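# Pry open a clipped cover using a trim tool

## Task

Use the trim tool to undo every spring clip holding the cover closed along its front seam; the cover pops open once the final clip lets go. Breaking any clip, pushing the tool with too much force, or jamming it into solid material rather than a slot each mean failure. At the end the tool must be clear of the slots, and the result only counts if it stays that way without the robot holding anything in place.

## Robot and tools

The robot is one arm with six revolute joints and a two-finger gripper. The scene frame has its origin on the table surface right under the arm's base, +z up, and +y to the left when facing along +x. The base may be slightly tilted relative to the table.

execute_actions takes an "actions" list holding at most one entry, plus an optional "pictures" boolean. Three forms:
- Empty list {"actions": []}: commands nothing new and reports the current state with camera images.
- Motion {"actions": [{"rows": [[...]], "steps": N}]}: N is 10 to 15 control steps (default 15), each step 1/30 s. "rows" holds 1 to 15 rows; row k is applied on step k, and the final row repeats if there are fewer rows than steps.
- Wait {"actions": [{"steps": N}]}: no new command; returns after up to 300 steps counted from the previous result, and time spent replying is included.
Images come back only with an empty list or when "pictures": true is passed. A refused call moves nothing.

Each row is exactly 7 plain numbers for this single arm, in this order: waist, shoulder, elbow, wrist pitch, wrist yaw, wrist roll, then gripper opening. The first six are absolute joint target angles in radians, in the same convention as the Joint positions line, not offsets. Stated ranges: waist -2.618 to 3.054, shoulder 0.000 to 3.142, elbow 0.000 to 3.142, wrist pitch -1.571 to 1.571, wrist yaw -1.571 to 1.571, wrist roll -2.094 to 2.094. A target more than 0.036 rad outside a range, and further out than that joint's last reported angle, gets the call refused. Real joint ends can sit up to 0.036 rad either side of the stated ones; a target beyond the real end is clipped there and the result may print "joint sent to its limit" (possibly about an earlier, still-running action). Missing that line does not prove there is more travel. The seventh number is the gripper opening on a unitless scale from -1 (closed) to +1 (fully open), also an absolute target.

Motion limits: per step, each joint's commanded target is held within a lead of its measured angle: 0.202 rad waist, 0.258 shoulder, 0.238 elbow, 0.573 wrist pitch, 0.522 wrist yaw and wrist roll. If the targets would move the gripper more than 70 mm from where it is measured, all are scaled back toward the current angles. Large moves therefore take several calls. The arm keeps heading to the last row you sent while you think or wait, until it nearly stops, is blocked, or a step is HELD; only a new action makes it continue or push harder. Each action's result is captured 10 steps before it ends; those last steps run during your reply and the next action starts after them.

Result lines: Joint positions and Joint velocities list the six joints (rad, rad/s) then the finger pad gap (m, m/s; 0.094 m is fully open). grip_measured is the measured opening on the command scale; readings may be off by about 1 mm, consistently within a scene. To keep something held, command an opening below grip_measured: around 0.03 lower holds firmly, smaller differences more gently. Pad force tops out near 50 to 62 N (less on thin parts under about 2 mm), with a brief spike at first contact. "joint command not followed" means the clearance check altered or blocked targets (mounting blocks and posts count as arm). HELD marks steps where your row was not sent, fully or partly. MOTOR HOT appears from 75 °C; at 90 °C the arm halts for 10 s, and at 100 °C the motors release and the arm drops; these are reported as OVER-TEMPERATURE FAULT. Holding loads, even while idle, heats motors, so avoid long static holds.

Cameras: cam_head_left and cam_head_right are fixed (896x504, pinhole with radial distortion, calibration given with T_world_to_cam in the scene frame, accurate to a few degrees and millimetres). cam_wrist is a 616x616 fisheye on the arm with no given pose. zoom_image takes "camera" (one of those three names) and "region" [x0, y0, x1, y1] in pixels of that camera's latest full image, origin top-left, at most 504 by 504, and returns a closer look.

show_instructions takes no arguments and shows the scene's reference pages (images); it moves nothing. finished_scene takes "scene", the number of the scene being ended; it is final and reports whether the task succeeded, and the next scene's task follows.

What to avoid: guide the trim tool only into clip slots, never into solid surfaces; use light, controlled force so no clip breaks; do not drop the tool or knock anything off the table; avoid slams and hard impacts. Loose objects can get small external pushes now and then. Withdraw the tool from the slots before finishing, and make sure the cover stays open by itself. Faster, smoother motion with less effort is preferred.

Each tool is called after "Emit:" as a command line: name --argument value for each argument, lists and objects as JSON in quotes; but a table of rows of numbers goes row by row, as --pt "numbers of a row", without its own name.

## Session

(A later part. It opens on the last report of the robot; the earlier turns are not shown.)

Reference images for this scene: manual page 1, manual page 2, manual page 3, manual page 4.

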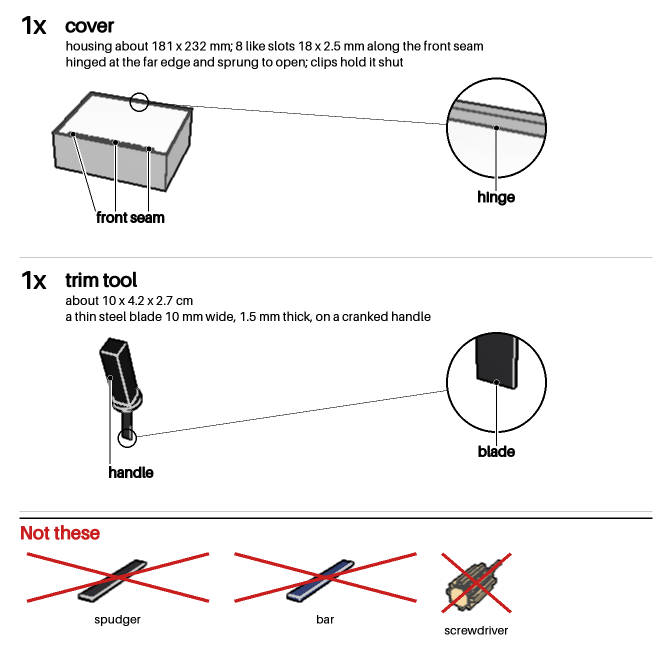

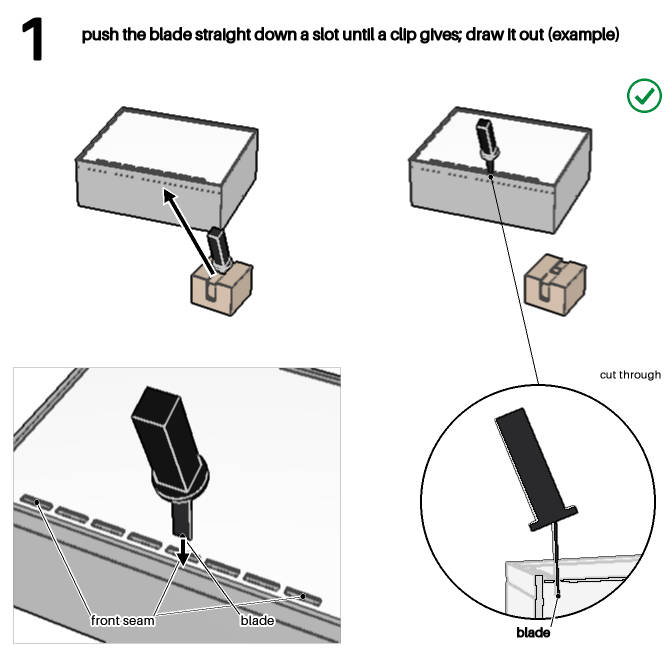

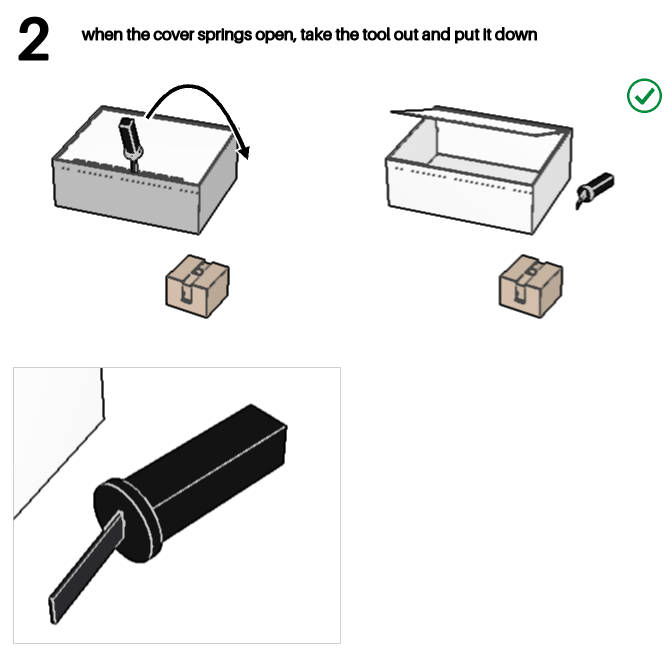

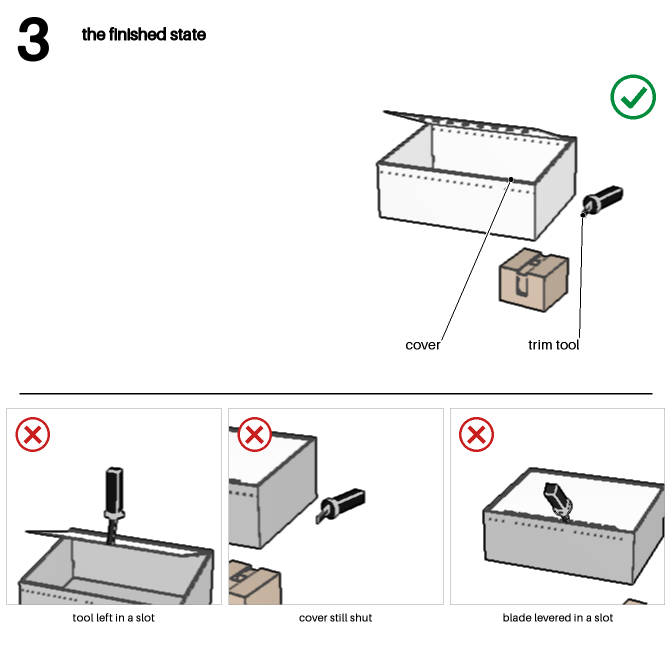

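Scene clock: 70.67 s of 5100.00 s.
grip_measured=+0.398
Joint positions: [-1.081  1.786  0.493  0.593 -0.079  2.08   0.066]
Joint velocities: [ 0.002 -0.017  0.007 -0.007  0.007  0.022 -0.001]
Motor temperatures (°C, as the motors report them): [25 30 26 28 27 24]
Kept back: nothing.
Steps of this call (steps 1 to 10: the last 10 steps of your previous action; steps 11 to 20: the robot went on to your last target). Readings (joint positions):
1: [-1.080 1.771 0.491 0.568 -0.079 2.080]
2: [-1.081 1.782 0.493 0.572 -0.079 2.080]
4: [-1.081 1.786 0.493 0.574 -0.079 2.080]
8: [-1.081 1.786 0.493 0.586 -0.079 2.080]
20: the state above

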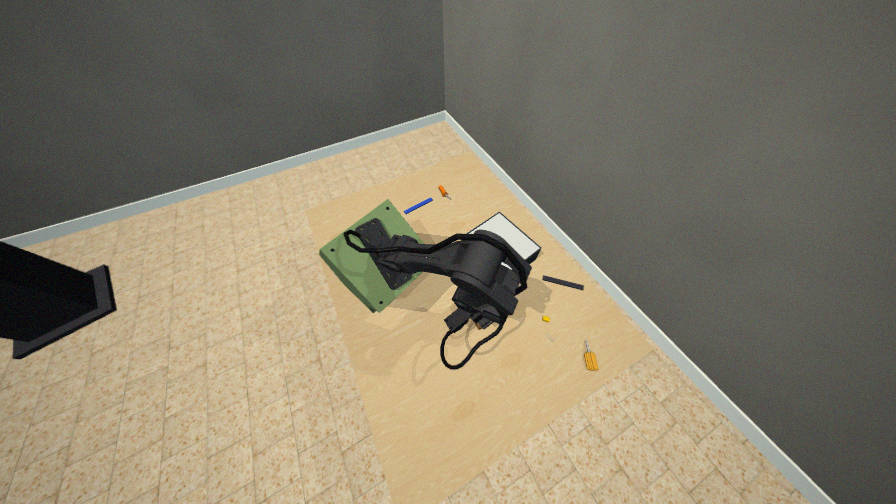

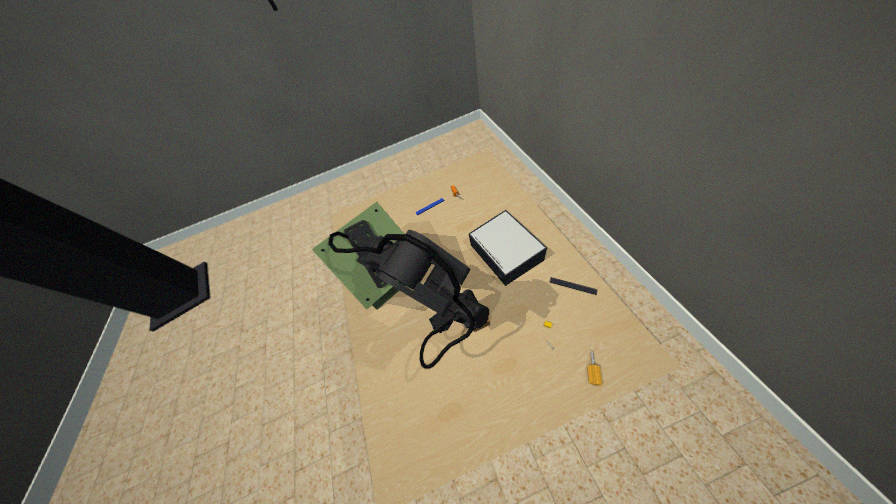

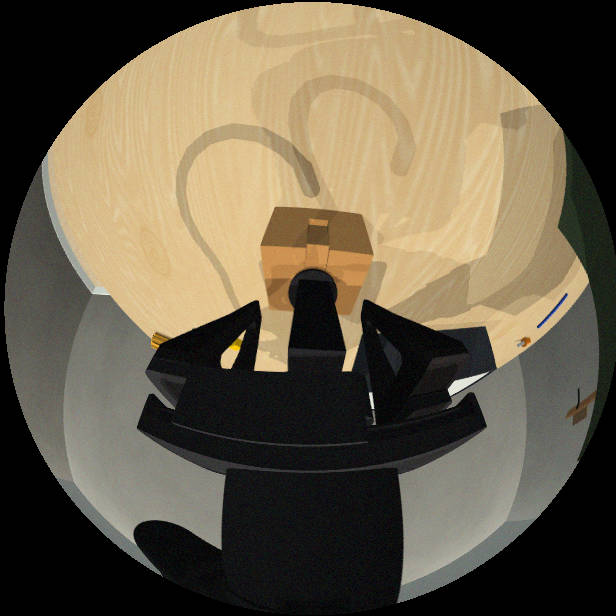

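Emit:
execute_actions --actions '[{"rows": [[-1.09,1.80,0.515,0.60,-0.088,2.08,0.25],[-1.09,1.80,0.515,0.60,-0.088,2.08,0.1],[-1.09,1.80,0.515,0.60,-0.088,2.08,-0.05],[-1.09,1.80,0.515,0.60,-0.088,2.08,-0.2],[-1.09,1.80,0.515,0.60,-0.088,2.08,-0.3],[-1.09,1.80,0.515,0.60,-0.088,2.08,-0.4]], "steps": 15}]'

Emit:
execute_actions --actions '[{"steps": 20}]' --pictures true

Emit:
zoom_image --camera "cam_wrist" --region '[230, 230, 400, 380]'

Scene clock: 71.40 s of 5100.00 s.
grip_measured=-0.247
Joint positions: [-1.081  1.786  0.493  0.593 -0.079  2.08   0.035]
Joint velocities: [-0.022  0.007 -0.002 -0.037 -0.022  0.007 -0.103]
Motor temperatures (°C, as the motors report them): [25 30 26 28 27 24]
Steps of this call (steps 1 to 15: the robot went on to your last target; steps 16 to 17: nothing new was sent; steps 18 to 22: the first 5 steps of this action). Readings (joint positions):
18: [-1.081 1.786 0.493 0.593 -0.079 2.080]
19: [-1.081 1.786 0.493 0.593 -0.079 2.080]
21: [-1.081 1.786 0.493 0.593 -0.079 2.080]
22: the state above

Scene clock: 72.07 s of 5100.00 s.
grip_measured=-0.398
Joint positions: [-1.081  1.786  0.493  0.593 -0.079  2.08   0.028]
Joint velocities: [-0.002 -0.007 -0.012 -0.066 -0.037 -0.051 -0.001]
Motor temperatures (°C, as the motors report them): [25 30 26 28 27 24]
Kept back: nothing.
Steps of this call (steps 1 to 10: the last 10 steps of your previous action; steps 11 to 15: the robot went on to your last target; steps 16 to 20: nothing new was sent). Readings (joint positions):
1: [-1.081 1.786 0.493 0.593 -0.079 2.080]
2: [-1.081 1.786 0.493 0.593 -0.079 2.080]
4: [-1.081 1.786 0.493 0.593 -0.079 2.080]
8: [-1.081 1.786 0.493 0.593 -0.079 2.080]
20: the state above
The arm was judged still, so your last target was given up. Only a new action makes it travel on or press farther. Fingers that are still opening or closing keep moving.

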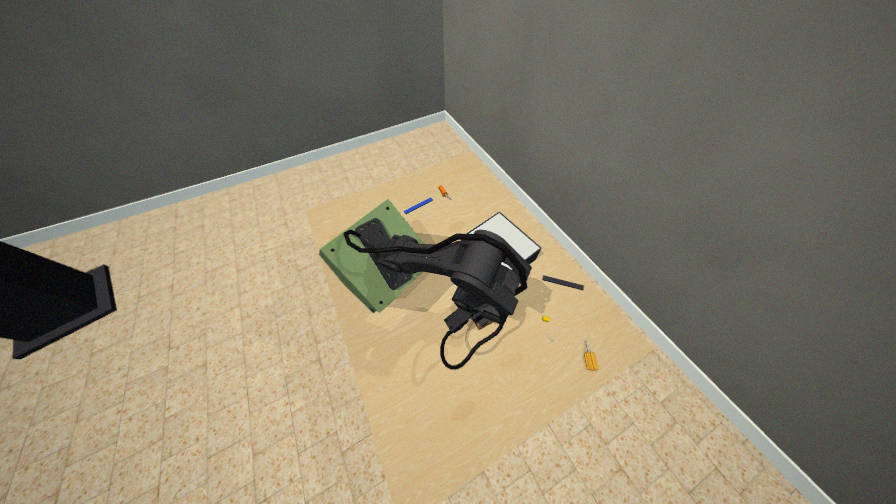

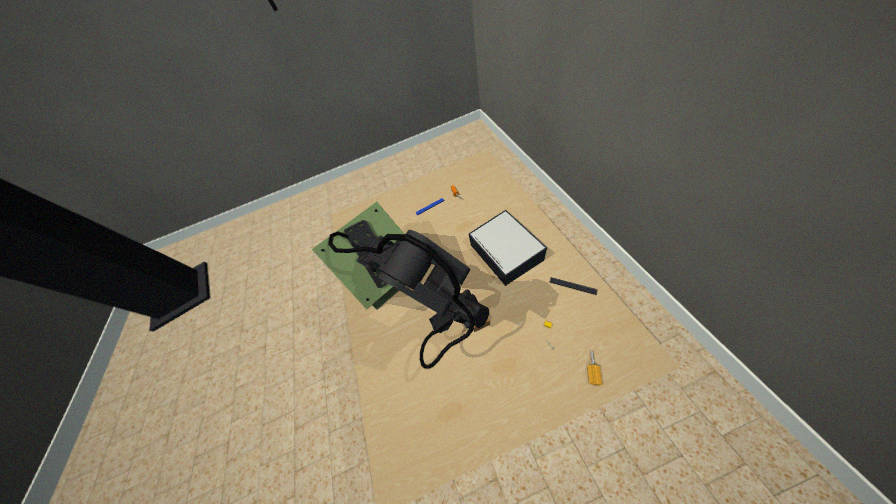

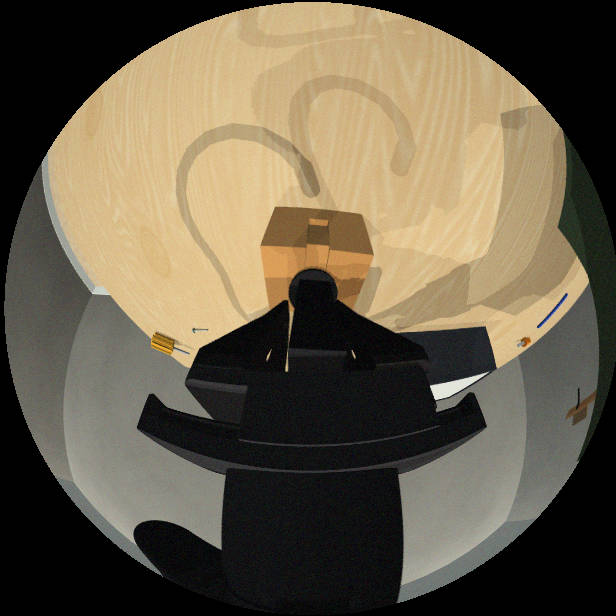

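Region (230, 230, 400, 380) of cam_wrist's 616x616 image, scaled by 2.965, with more detail than that image has; it fills the top 445 rows of this view, and the rest is white.

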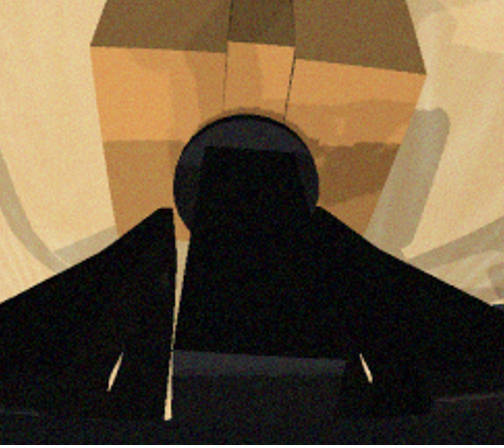

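Emit:
execute_actions --actions '[{"rows": [[-1.09,1.80,0.515,0.60,-0.088,2.08,-0.43],[-1.09,1.80,0.515,0.60,-0.088,2.08,-0.46],[-1.09,1.80,0.515,0.60,-0.088,2.08,-0.5]], "steps": 15}]'

Emit:
execute_actions --actions '[{"steps": 15}]' --pictures true

Emit:
zoom_image --camera "cam_wrist" --region '[230, 230, 400, 380]'

Scene clock: 74.03 s of 5100.00 s.
grip_measured=-0.497
Joint positions: [-1.081  1.786  0.493  0.593 -0.08   2.08   0.024]
Joint velocities: [-0.022 -0.017  0.002 -0.095  0.007 -0.037 -0.002]
Motor temperatures (°C, as the motors report them): [25 30 26 28 27 24]
Steps of this call (steps 1 to 54: nothing new was sent; steps 55 to 59: the first 5 steps of this action). Readings (joint positions):
55: [-1.081 1.786 0.493 0.593 -0.079 2.080]
56: [-1.081 1.786 0.493 0.593 -0.079 2.080]
58: [-1.081 1.786 0.493 0.593 -0.080 2.080]
59: the state above

Scene clock: 74.53 s of 5100.00 s.
grip_measured=-0.498
Joint positions: [-1.081  1.786  0.493  0.593 -0.081  2.08   0.024]
Joint velocities: [ 0.012 -0.007 -0.022 -0.066 -0.037  0.022 -0.001]
Motor temperatures (°C, as the motors report them): [25 30 26 28 27 24]
Kept back: nothing.
Steps of this call (steps 1 to 10: the last 10 steps of your previous action; steps 11 to 15: the robot went on to your last target). Readings (joint positions):
1: [-1.081 1.786 0.493 0.593 -0.081 2.080]
2: [-1.081 1.786 0.493 0.593 -0.081 2.080]
4: [-1.081 1.786 0.493 0.593 -0.081 2.080]
8: [-1.081 1.786 0.493 0.593 -0.081 2.080]
15: the state above
The arm was judged still, so your last target was given up. Only a new action makes it travel on or press farther. Fingers that are still opening or closing keep moving.

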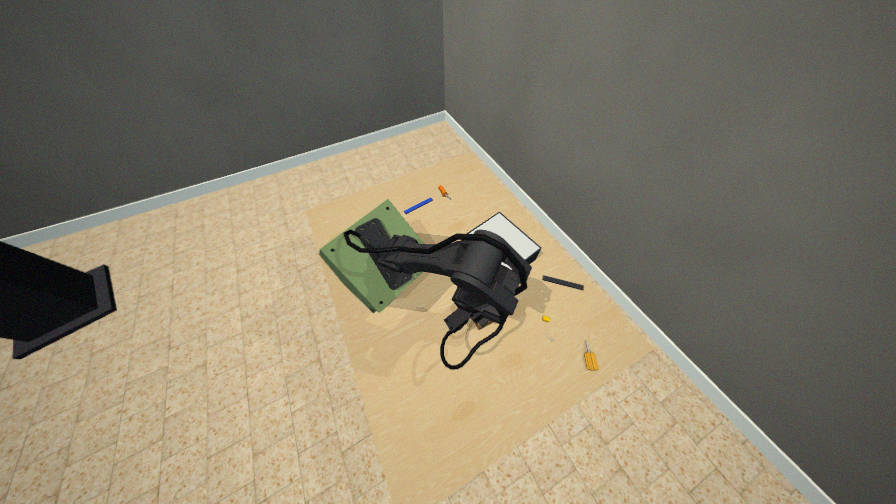

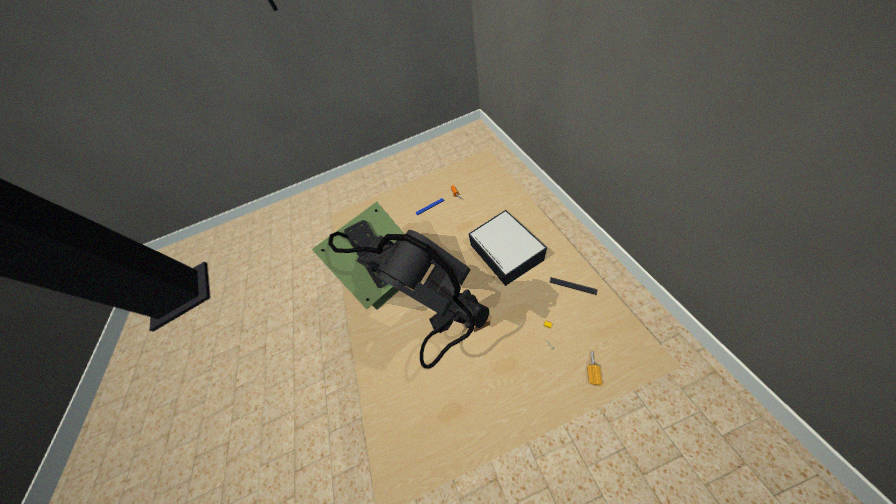

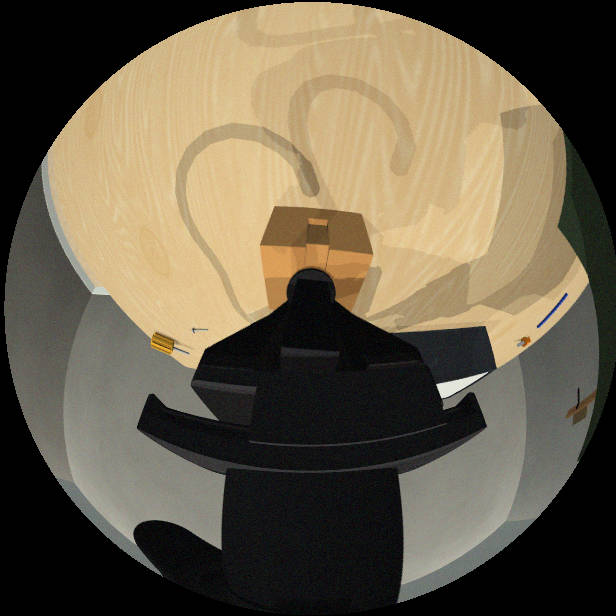

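Region (230, 230, 400, 380) of cam_wrist's 616x616 image, scaled by 2.965, with more detail than that image has; it fills the top 445 rows of this view, and the rest is white.

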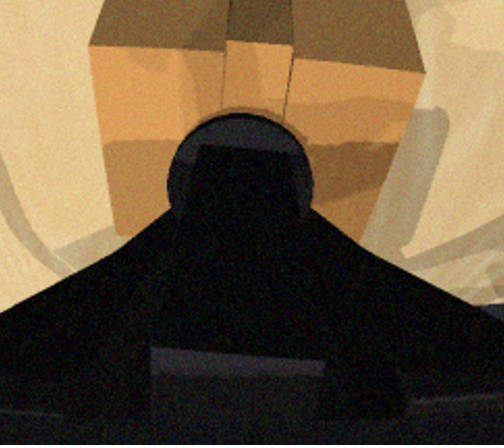

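Emit:
execute_actions --actions '[{"rows": [[-1.09,1.80,0.515,0.59,-0.088,2.08,-0.54],[-1.09,1.80,0.515,0.59,-0.088,2.08,-0.58],[-1.09,1.80,0.515,0.59,-0.088,2.08,-0.62],[-1.09,1.80,0.515,0.59,-0.088,2.08,-0.66],[-1.09,1.80,0.515,0.59,-0.088,2.08,-0.69]], "steps": 15}]'

Emit:
execute_actions --actions '[{"steps": 15}]' --pictures true

Emit:
zoom_image --camera "cam_wrist" --region '[230, 230, 400, 380]'

Scene clock: 75.37 s of 5100.00 s.
grip_measured=-0.673
Joint positions: [-1.081  1.786  0.493  0.598 -0.099  2.08   0.015]
Joint velocities: [ 0.012 -0.017  0.002  0.081  0.037  0.037 -0.029]
Motor temperatures (°C, as the motors report them): [25 30 26 28 27 24]
Steps of this call (steps 1 to 20: nothing new was sent; steps 21 to 25: the first 5 steps of this action). Readings (joint positions):
21: [-1.081 1.786 0.493 0.593 -0.081 2.080]
22: [-1.081 1.786 0.493 0.593 -0.085 2.080]
24: [-1.081 1.786 0.493 0.598 -0.096 2.080]
25: the state above

Scene clock: 75.87 s of 5100.00 s.
grip_measured=-0.686
Joint positions: [-1.081  1.786  0.493  0.598 -0.1    2.08   0.015]
Joint velocities: [-0.007  0.007  0.007 -0.022 -0.007  0.007  0.   ]
Motor temperatures (°C, as the motors report them): [25 30 26 28 27 24]
Kept back: nothing.
Steps of this call (steps 1 to 10: the last 10 steps of your previous action; steps 11 to 15: the robot went on to your last target). Readings (joint positions):
1: [-1.081 1.786 0.493 0.598 -0.100 2.080]
2: [-1.081 1.786 0.493 0.598 -0.100 2.080]
4: [-1.081 1.786 0.493 0.598 -0.100 2.080]
8: [-1.081 1.786 0.493 0.598 -0.100 2.080]
15: the state above
The arm was judged still, so your last target was given up. Only a new action makes it travel on or press farther. Fingers that are still opening or closing keep moving.

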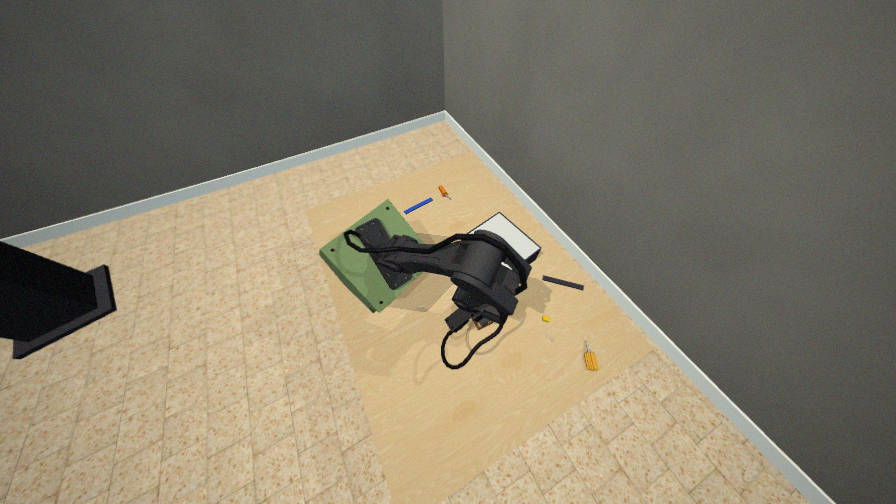

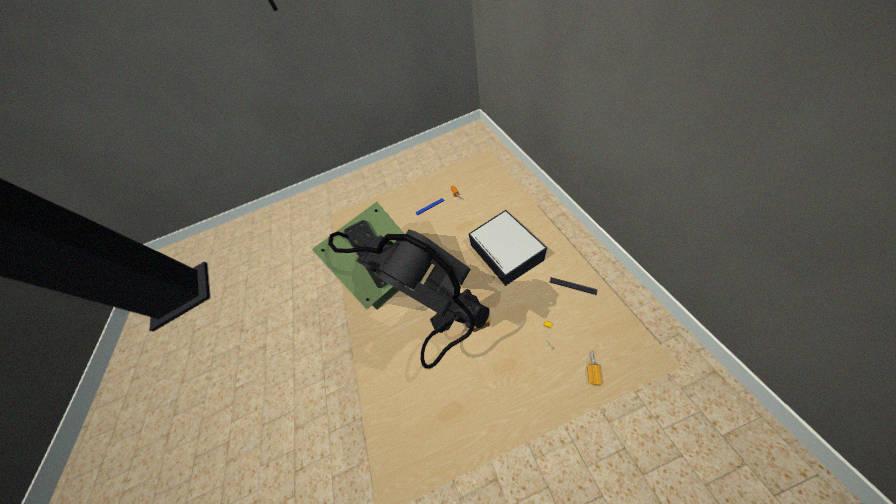

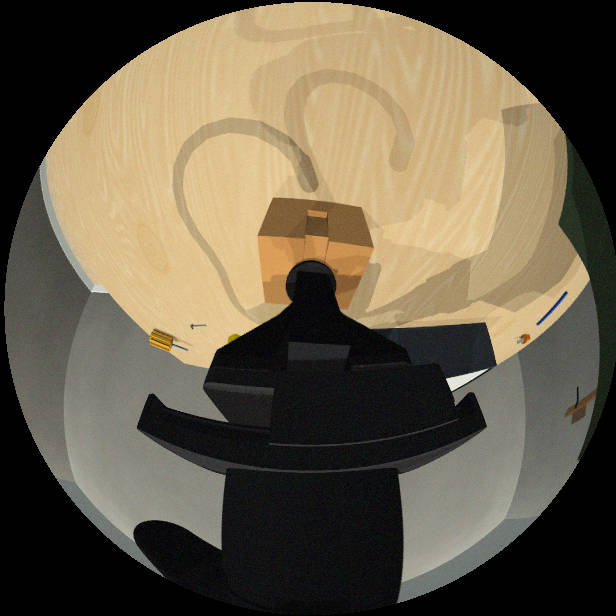

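Region (230, 230, 400, 380) of cam_wrist's 616x616 image, scaled by 2.965, with more detail than that image has; it fills the top 445 rows of this view, and the rest is white.

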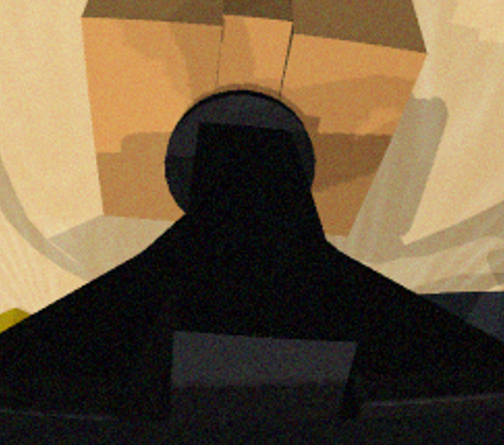

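Emit:
execute_actions --actions '[{"rows": [[-1.09,1.80,0.515,0.595,-0.10,2.08,-0.70],[-1.09,1.80,0.515,0.595,-0.10,2.08,-0.715],[-1.09,1.80,0.515,0.595,-0.10,2.08,-0.73]], "steps": 15}]'

Emit:
execute_actions --actions '[{"steps": 15}]' --pictures true

Emit:
zoom_image --camera "cam_wrist" --region '[230, 230, 400, 380]'

Scene clock: 76.63 s of 5100.00 s.
grip_measured=-0.716
Joint positions: [-1.081  1.786  0.493  0.6   -0.103  2.08   0.013]
Joint velocities: [-0.007  0.017  0.022  0.007  0.022 -0.081 -0.   ]
Motor temperatures (°C, as the motors report them): [25 30 26 28 27 24]
Steps of this call (steps 1 to 18: nothing new was sent; steps 19 to 23: the first 5 steps of this action). Readings (joint positions):
19: [-1.081 1.786 0.493 0.599 -0.101 2.080]
20: [-1.081 1.786 0.493 0.599 -0.102 2.080]
22: [-1.081 1.786 0.493 0.600 -0.103 2.080]
23: the state above

Scene clock: 77.13 s of 5100.00 s.
grip_measured=-0.717
Joint positions: [-1.081  1.786  0.493  0.6   -0.103  2.08   0.013]
Joint velocities: [ 0.002 -0.017  0.012 -0.037 -0.037 -0.066 -0.   ]
Motor temperatures (°C, as the motors report them): [25 30 26 28 27 24]
Kept back: nothing.
Steps of this call (steps 1 to 10: the last 10 steps of your previous action; steps 11 to 15: the robot went on to your last target). Readings (joint positions):
1: [-1.081 1.786 0.493 0.600 -0.103 2.080]
2: [-1.081 1.786 0.493 0.600 -0.103 2.080]
4: [-1.081 1.786 0.493 0.600 -0.103 2.080]
8: [-1.081 1.786 0.493 0.600 -0.103 2.080]
15: the state above
The arm was judged still, so your last target was given up. Only a new action makes it travel on or press farther. Fingers that are still opening or closing keep moving.

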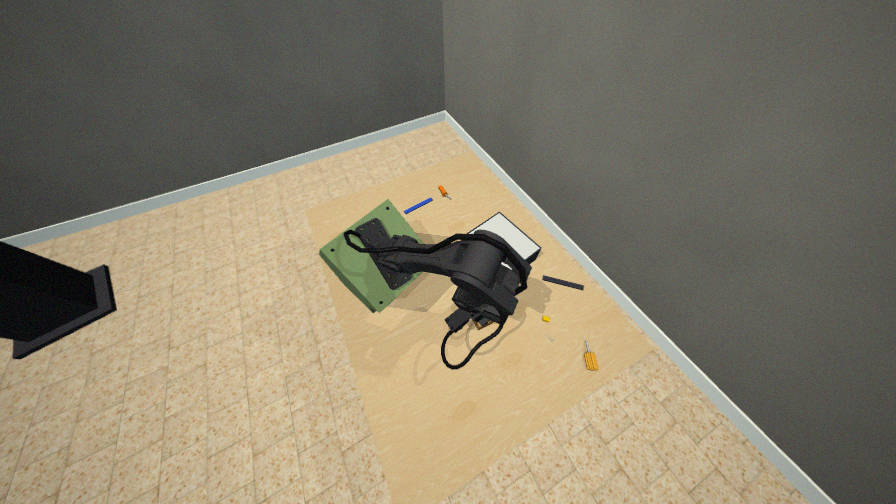

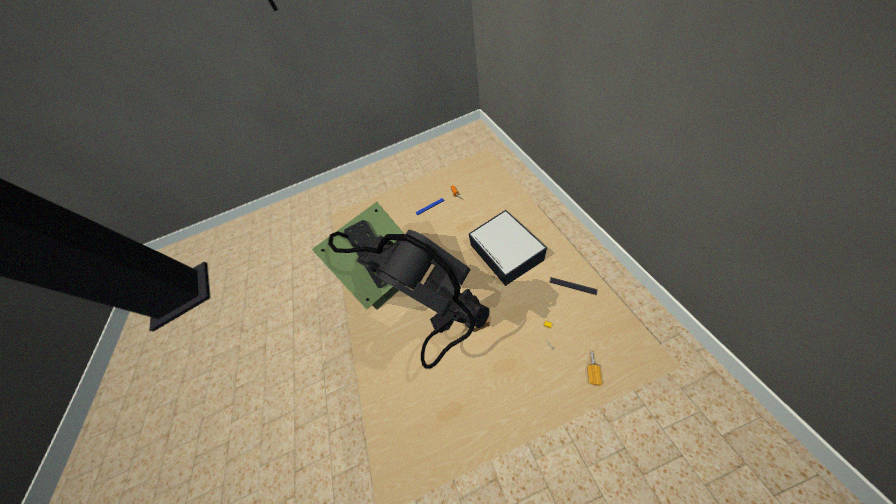

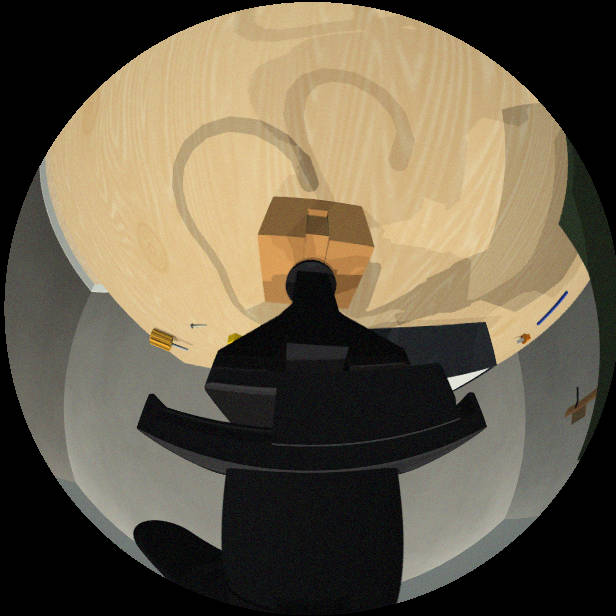

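Region (230, 230, 400, 380) of cam_wrist's 616x616 image, scaled by 2.965, with more detail than that image has; it fills the top 445 rows of this view, and the rest is white.

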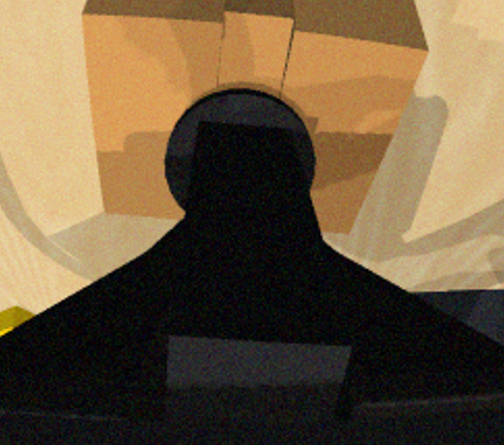

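Emit:
execute_actions --actions '[{"rows": [[-1.09,1.79,0.50,0.6,-0.10,2.08,-0.69],[-1.09,1.79,0.50,0.6,-0.10,2.08,-0.65],[-1.09,1.79,0.50,0.6,-0.10,2.08,-0.6],[-1.09,1.79,0.50,0.6,-0.10,2.08,-0.5],[-1.09,1.79,0.50,0.6,-0.10,2.08,-0.4],[-1.09,1.79,0.50,0.6,-0.10,2.08,-0.25],[-1.09,1.79,0.50,0.6,-0.10,2.08,-0.1],[-1.09,1.79,0.50,0.6,-0.10,2.08,0.05],[-1.09,1.79,0.50,0.6,-0.10,2.08,0.2]], "steps": 15}]'

Emit:
execute_actions --actions '[{"steps": 15}]' --pictures true

Scene clock: 79.13 s of 5100.00 s.
grip_measured=-0.446
Joint positions: [-1.081  1.786  0.493  0.601 -0.103  2.08   0.026]
Joint velocities: [-0.002  0.007 -0.007  0.007  0.022  0.007  0.088]
Motor temperatures (°C, as the motors report them): [25 30 26 28 27 24]
Steps of this call (steps 1 to 55: nothing new was sent; steps 56 to 60: the first 5 steps of this action). Readings (joint positions):
56: [-1.081 1.786 0.493 0.601 -0.103 2.080]
57: [-1.081 1.786 0.493 0.601 -0.103 2.080]
59: [-1.081 1.786 0.493 0.601 -0.103 2.080]
60: the state above

Scene clock: 79.63 s of 5100.00 s.
grip_measured=+0.198
Joint positions: [-1.081  1.786  0.493  0.601 -0.103  2.08   0.056]
Joint velocities: [ 0.012 -0.017 -0.022  0.022  0.037  0.037 -0.   ]
Motor temperatures (°C, as the motors report them): [25 30 26 28 27 24]
Kept back: nothing.
Steps of this call (steps 1 to 10: the last 10 steps of your previous action; steps 11 to 15: the robot went on to your last target). Readings (joint positions):
1: [-1.081 1.786 0.493 0.601 -0.103 2.080]
2: [-1.081 1.786 0.493 0.601 -0.103 2.080]
4: [-1.081 1.786 0.493 0.601 -0.103 2.080]
8: [-1.081 1.786 0.493 0.601 -0.103 2.080]
15: the state above
The arm was judged still, so your last target was given up. Only a new action makes it travel on or press farther. Fingers that are still opening or closing keep moving.

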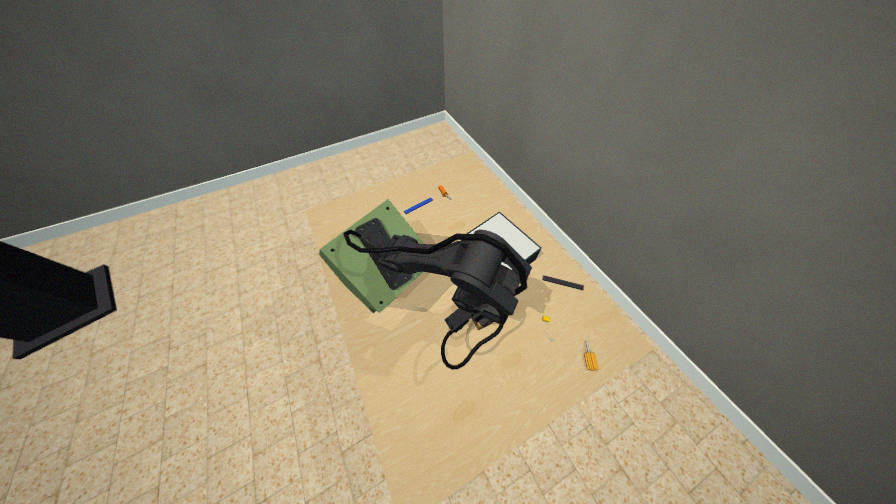

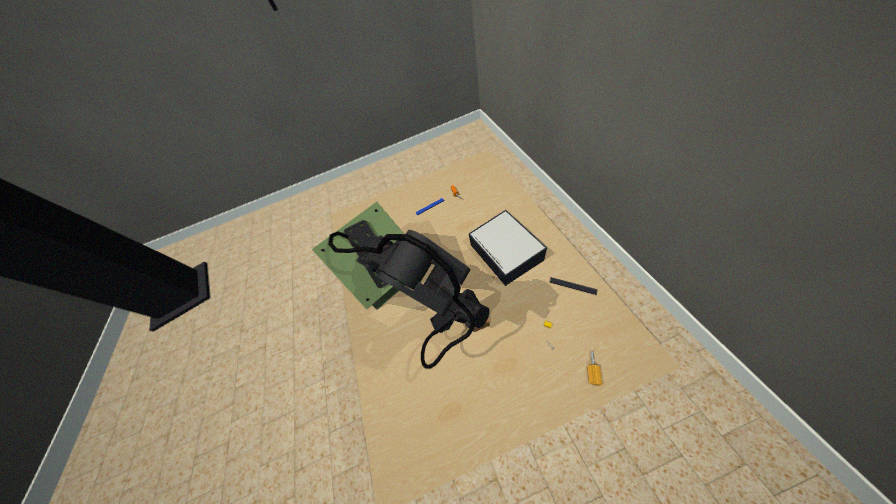

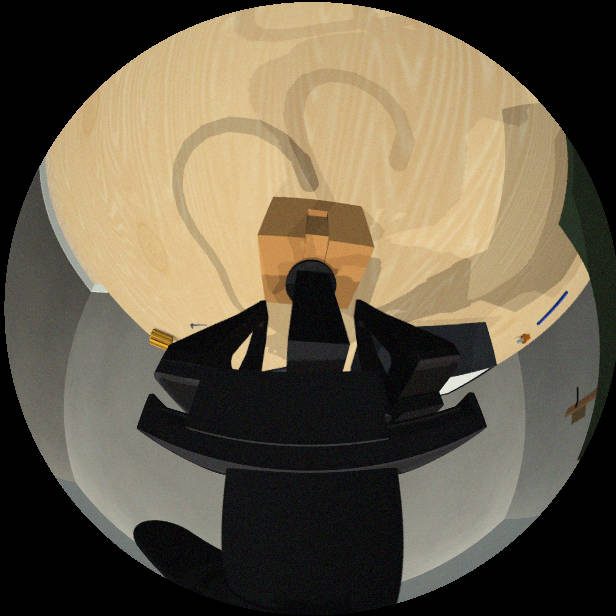

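Emit:
execute_actions --actions '[]'

Scene clock: 81.97 s of 5100.00 s.
grip_measured=+0.198
Joint positions: [-1.081  1.786  0.493  0.601 -0.103  2.08   0.056]
Joint velocities: [ 0.007 -0.002  0.017  0.037  0.037 -0.051  0.001]
Motor temperatures (°C, as the motors report them): [25 30 26 28 27 24]
Kept back: nothing.
Steps of this call (steps 1 to 70: nothing new was sent). Readings (joint positions):
1: [-1.081 1.786 0.493 0.601 -0.103 2.080]
2: [-1.081 1.786 0.493 0.601 -0.103 2.080]
4: [-1.081 1.786 0.493 0.601 -0.103 2.080]
8: [-1.081 1.786 0.493 0.601 -0.103 2.080]
70: the state above

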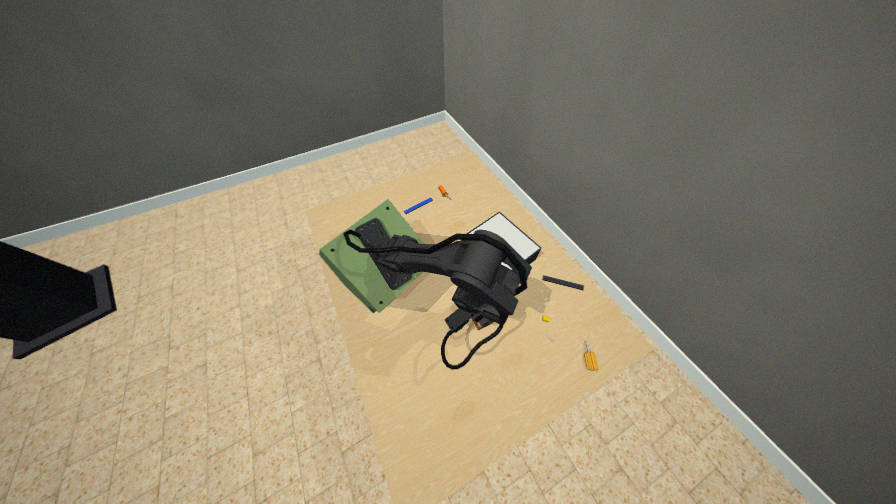

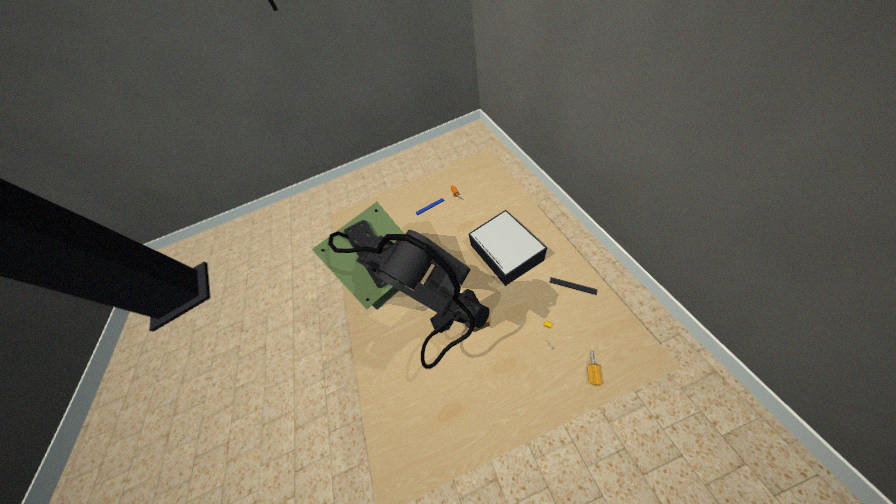

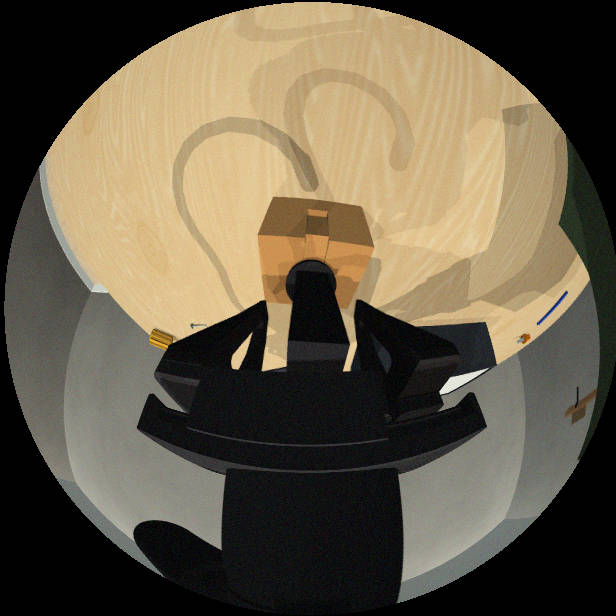

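Emit:
execute_actions --actions '[{"rows":[[-1.09,1.735,0.475,0.56,-0.10,2.08,0.2],[-1.09,1.70,0.46,0.53,-0.10,2.08,0.2],[-1.09,1.68,0.45,0.52,-0.10,2.08,0.2],[-1.10,1.68,0.445,0.53,-0.11,2.08,0.2],[-1.115,1.69,0.44,0.54,-0.125,2.08,0.2],[-1.13,1.695,0.435,0.55,-0.135,2.08,0.2],[-1.135,1.70,0.435,0.555,-0.14,2.08,0.2]],"steps":15}]'

Emit:
execute_actions --actions '[{"rows":[[-1.135,1.75,0.46,0.59,-0.14,2.08,0.2],[-1.135,1.79,0.475,0.62,-0.14,2.08,0.2],[-1.135,1.80,0.48,0.625,-0.14,2.08,0.2]],"steps":15}]'

Emit:
execute_actions --actions '[{"steps":12}]' --pictures true

Scene clock: 82.60 s of 5100.00 s.
grip_measured=+0.198
Joint positions: [-1.085  1.706  0.474  0.569 -0.107  2.08   0.056]
Joint velocities: [-0.168 -0.374 -0.076 -0.007 -0.095 -0.081 -0.   ]
Motor temperatures (°C, as the motors report them): [25 30 26 28 27 24]
Steps of this call (steps 1 to 14: nothing new was sent; steps 15 to 19: the first 5 steps of this action). Readings (joint positions):
15: [-1.081 1.782 0.493 0.596 -0.103 2.080]
16: [-1.081 1.768 0.491 0.585 -0.103 2.080]
18: [-1.081 1.722 0.478 0.570 -0.103 2.080]
19: the state above

Scene clock: 83.10 s of 5100.00 s.
grip_measured=+0.198
Joint positions: [-1.129  1.772  0.462  0.606 -0.129  2.08   0.056]
Joint velocities: [-0.002  0.398 -0.012  0.081 -0.007 -0.037 -0.   ]
Motor temperatures (°C, as the motors report them): [25 30 26 28 27 24]
Steps of this call (steps 1 to 10: the last 10 steps of your previous action; steps 11 to 15: the first 5 steps of this action). Readings (joint positions):
11: [-1.129 1.702 0.460 0.575 -0.127 2.080]
12: [-1.129 1.716 0.460 0.588 -0.128 2.080]
14: [-1.129 1.757 0.462 0.605 -0.129 2.080]
15: the state above

Scene clock: 83.50 s of 5100.00 s.
grip_measured=+0.198
Joint positions: [-1.129  1.788  0.462  0.617 -0.13   2.08   0.056]
Joint velocities: [ 0.002  0.002  0.002 -0.007 -0.037 -0.022  0.   ]
Motor temperatures (°C, as the motors report them): [25 30 26 28 27 24]
Kept back: nothing.
Steps of this call (steps 1 to 10: the last 10 steps of your previous action; steps 11 to 12: the robot went on to your last target). Readings (joint positions):
1: [-1.129 1.783 0.462 0.606 -0.129 2.080]
2: [-1.129 1.788 0.462 0.606 -0.129 2.080]
4: [-1.129 1.788 0.462 0.608 -0.129 2.080]
8: [-1.129 1.788 0.462 0.615 -0.130 2.080]
12: the state above

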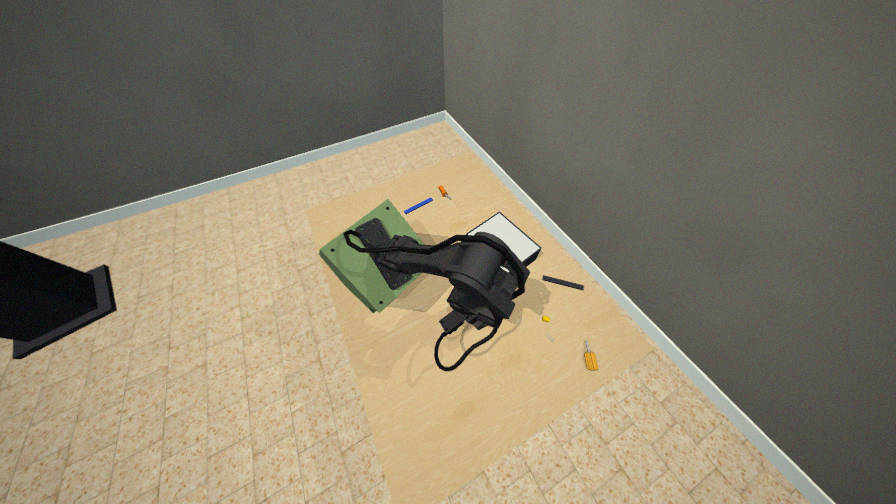

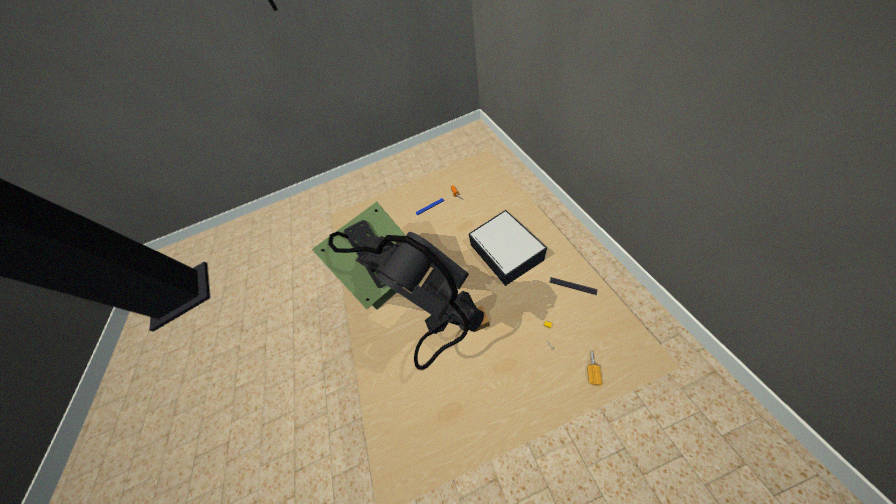

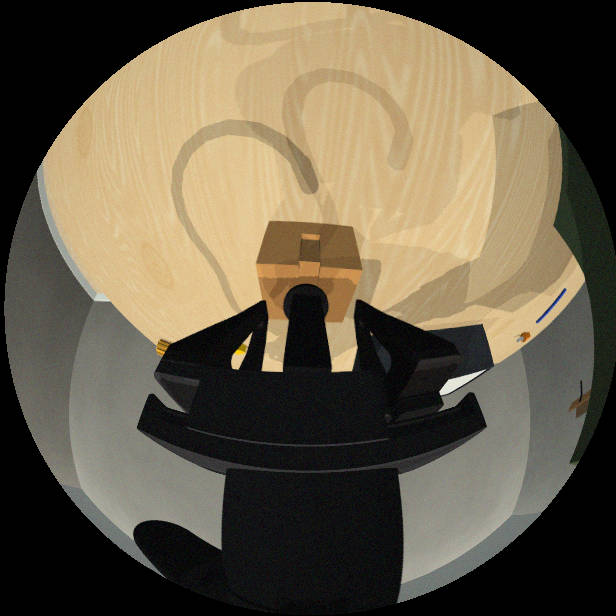

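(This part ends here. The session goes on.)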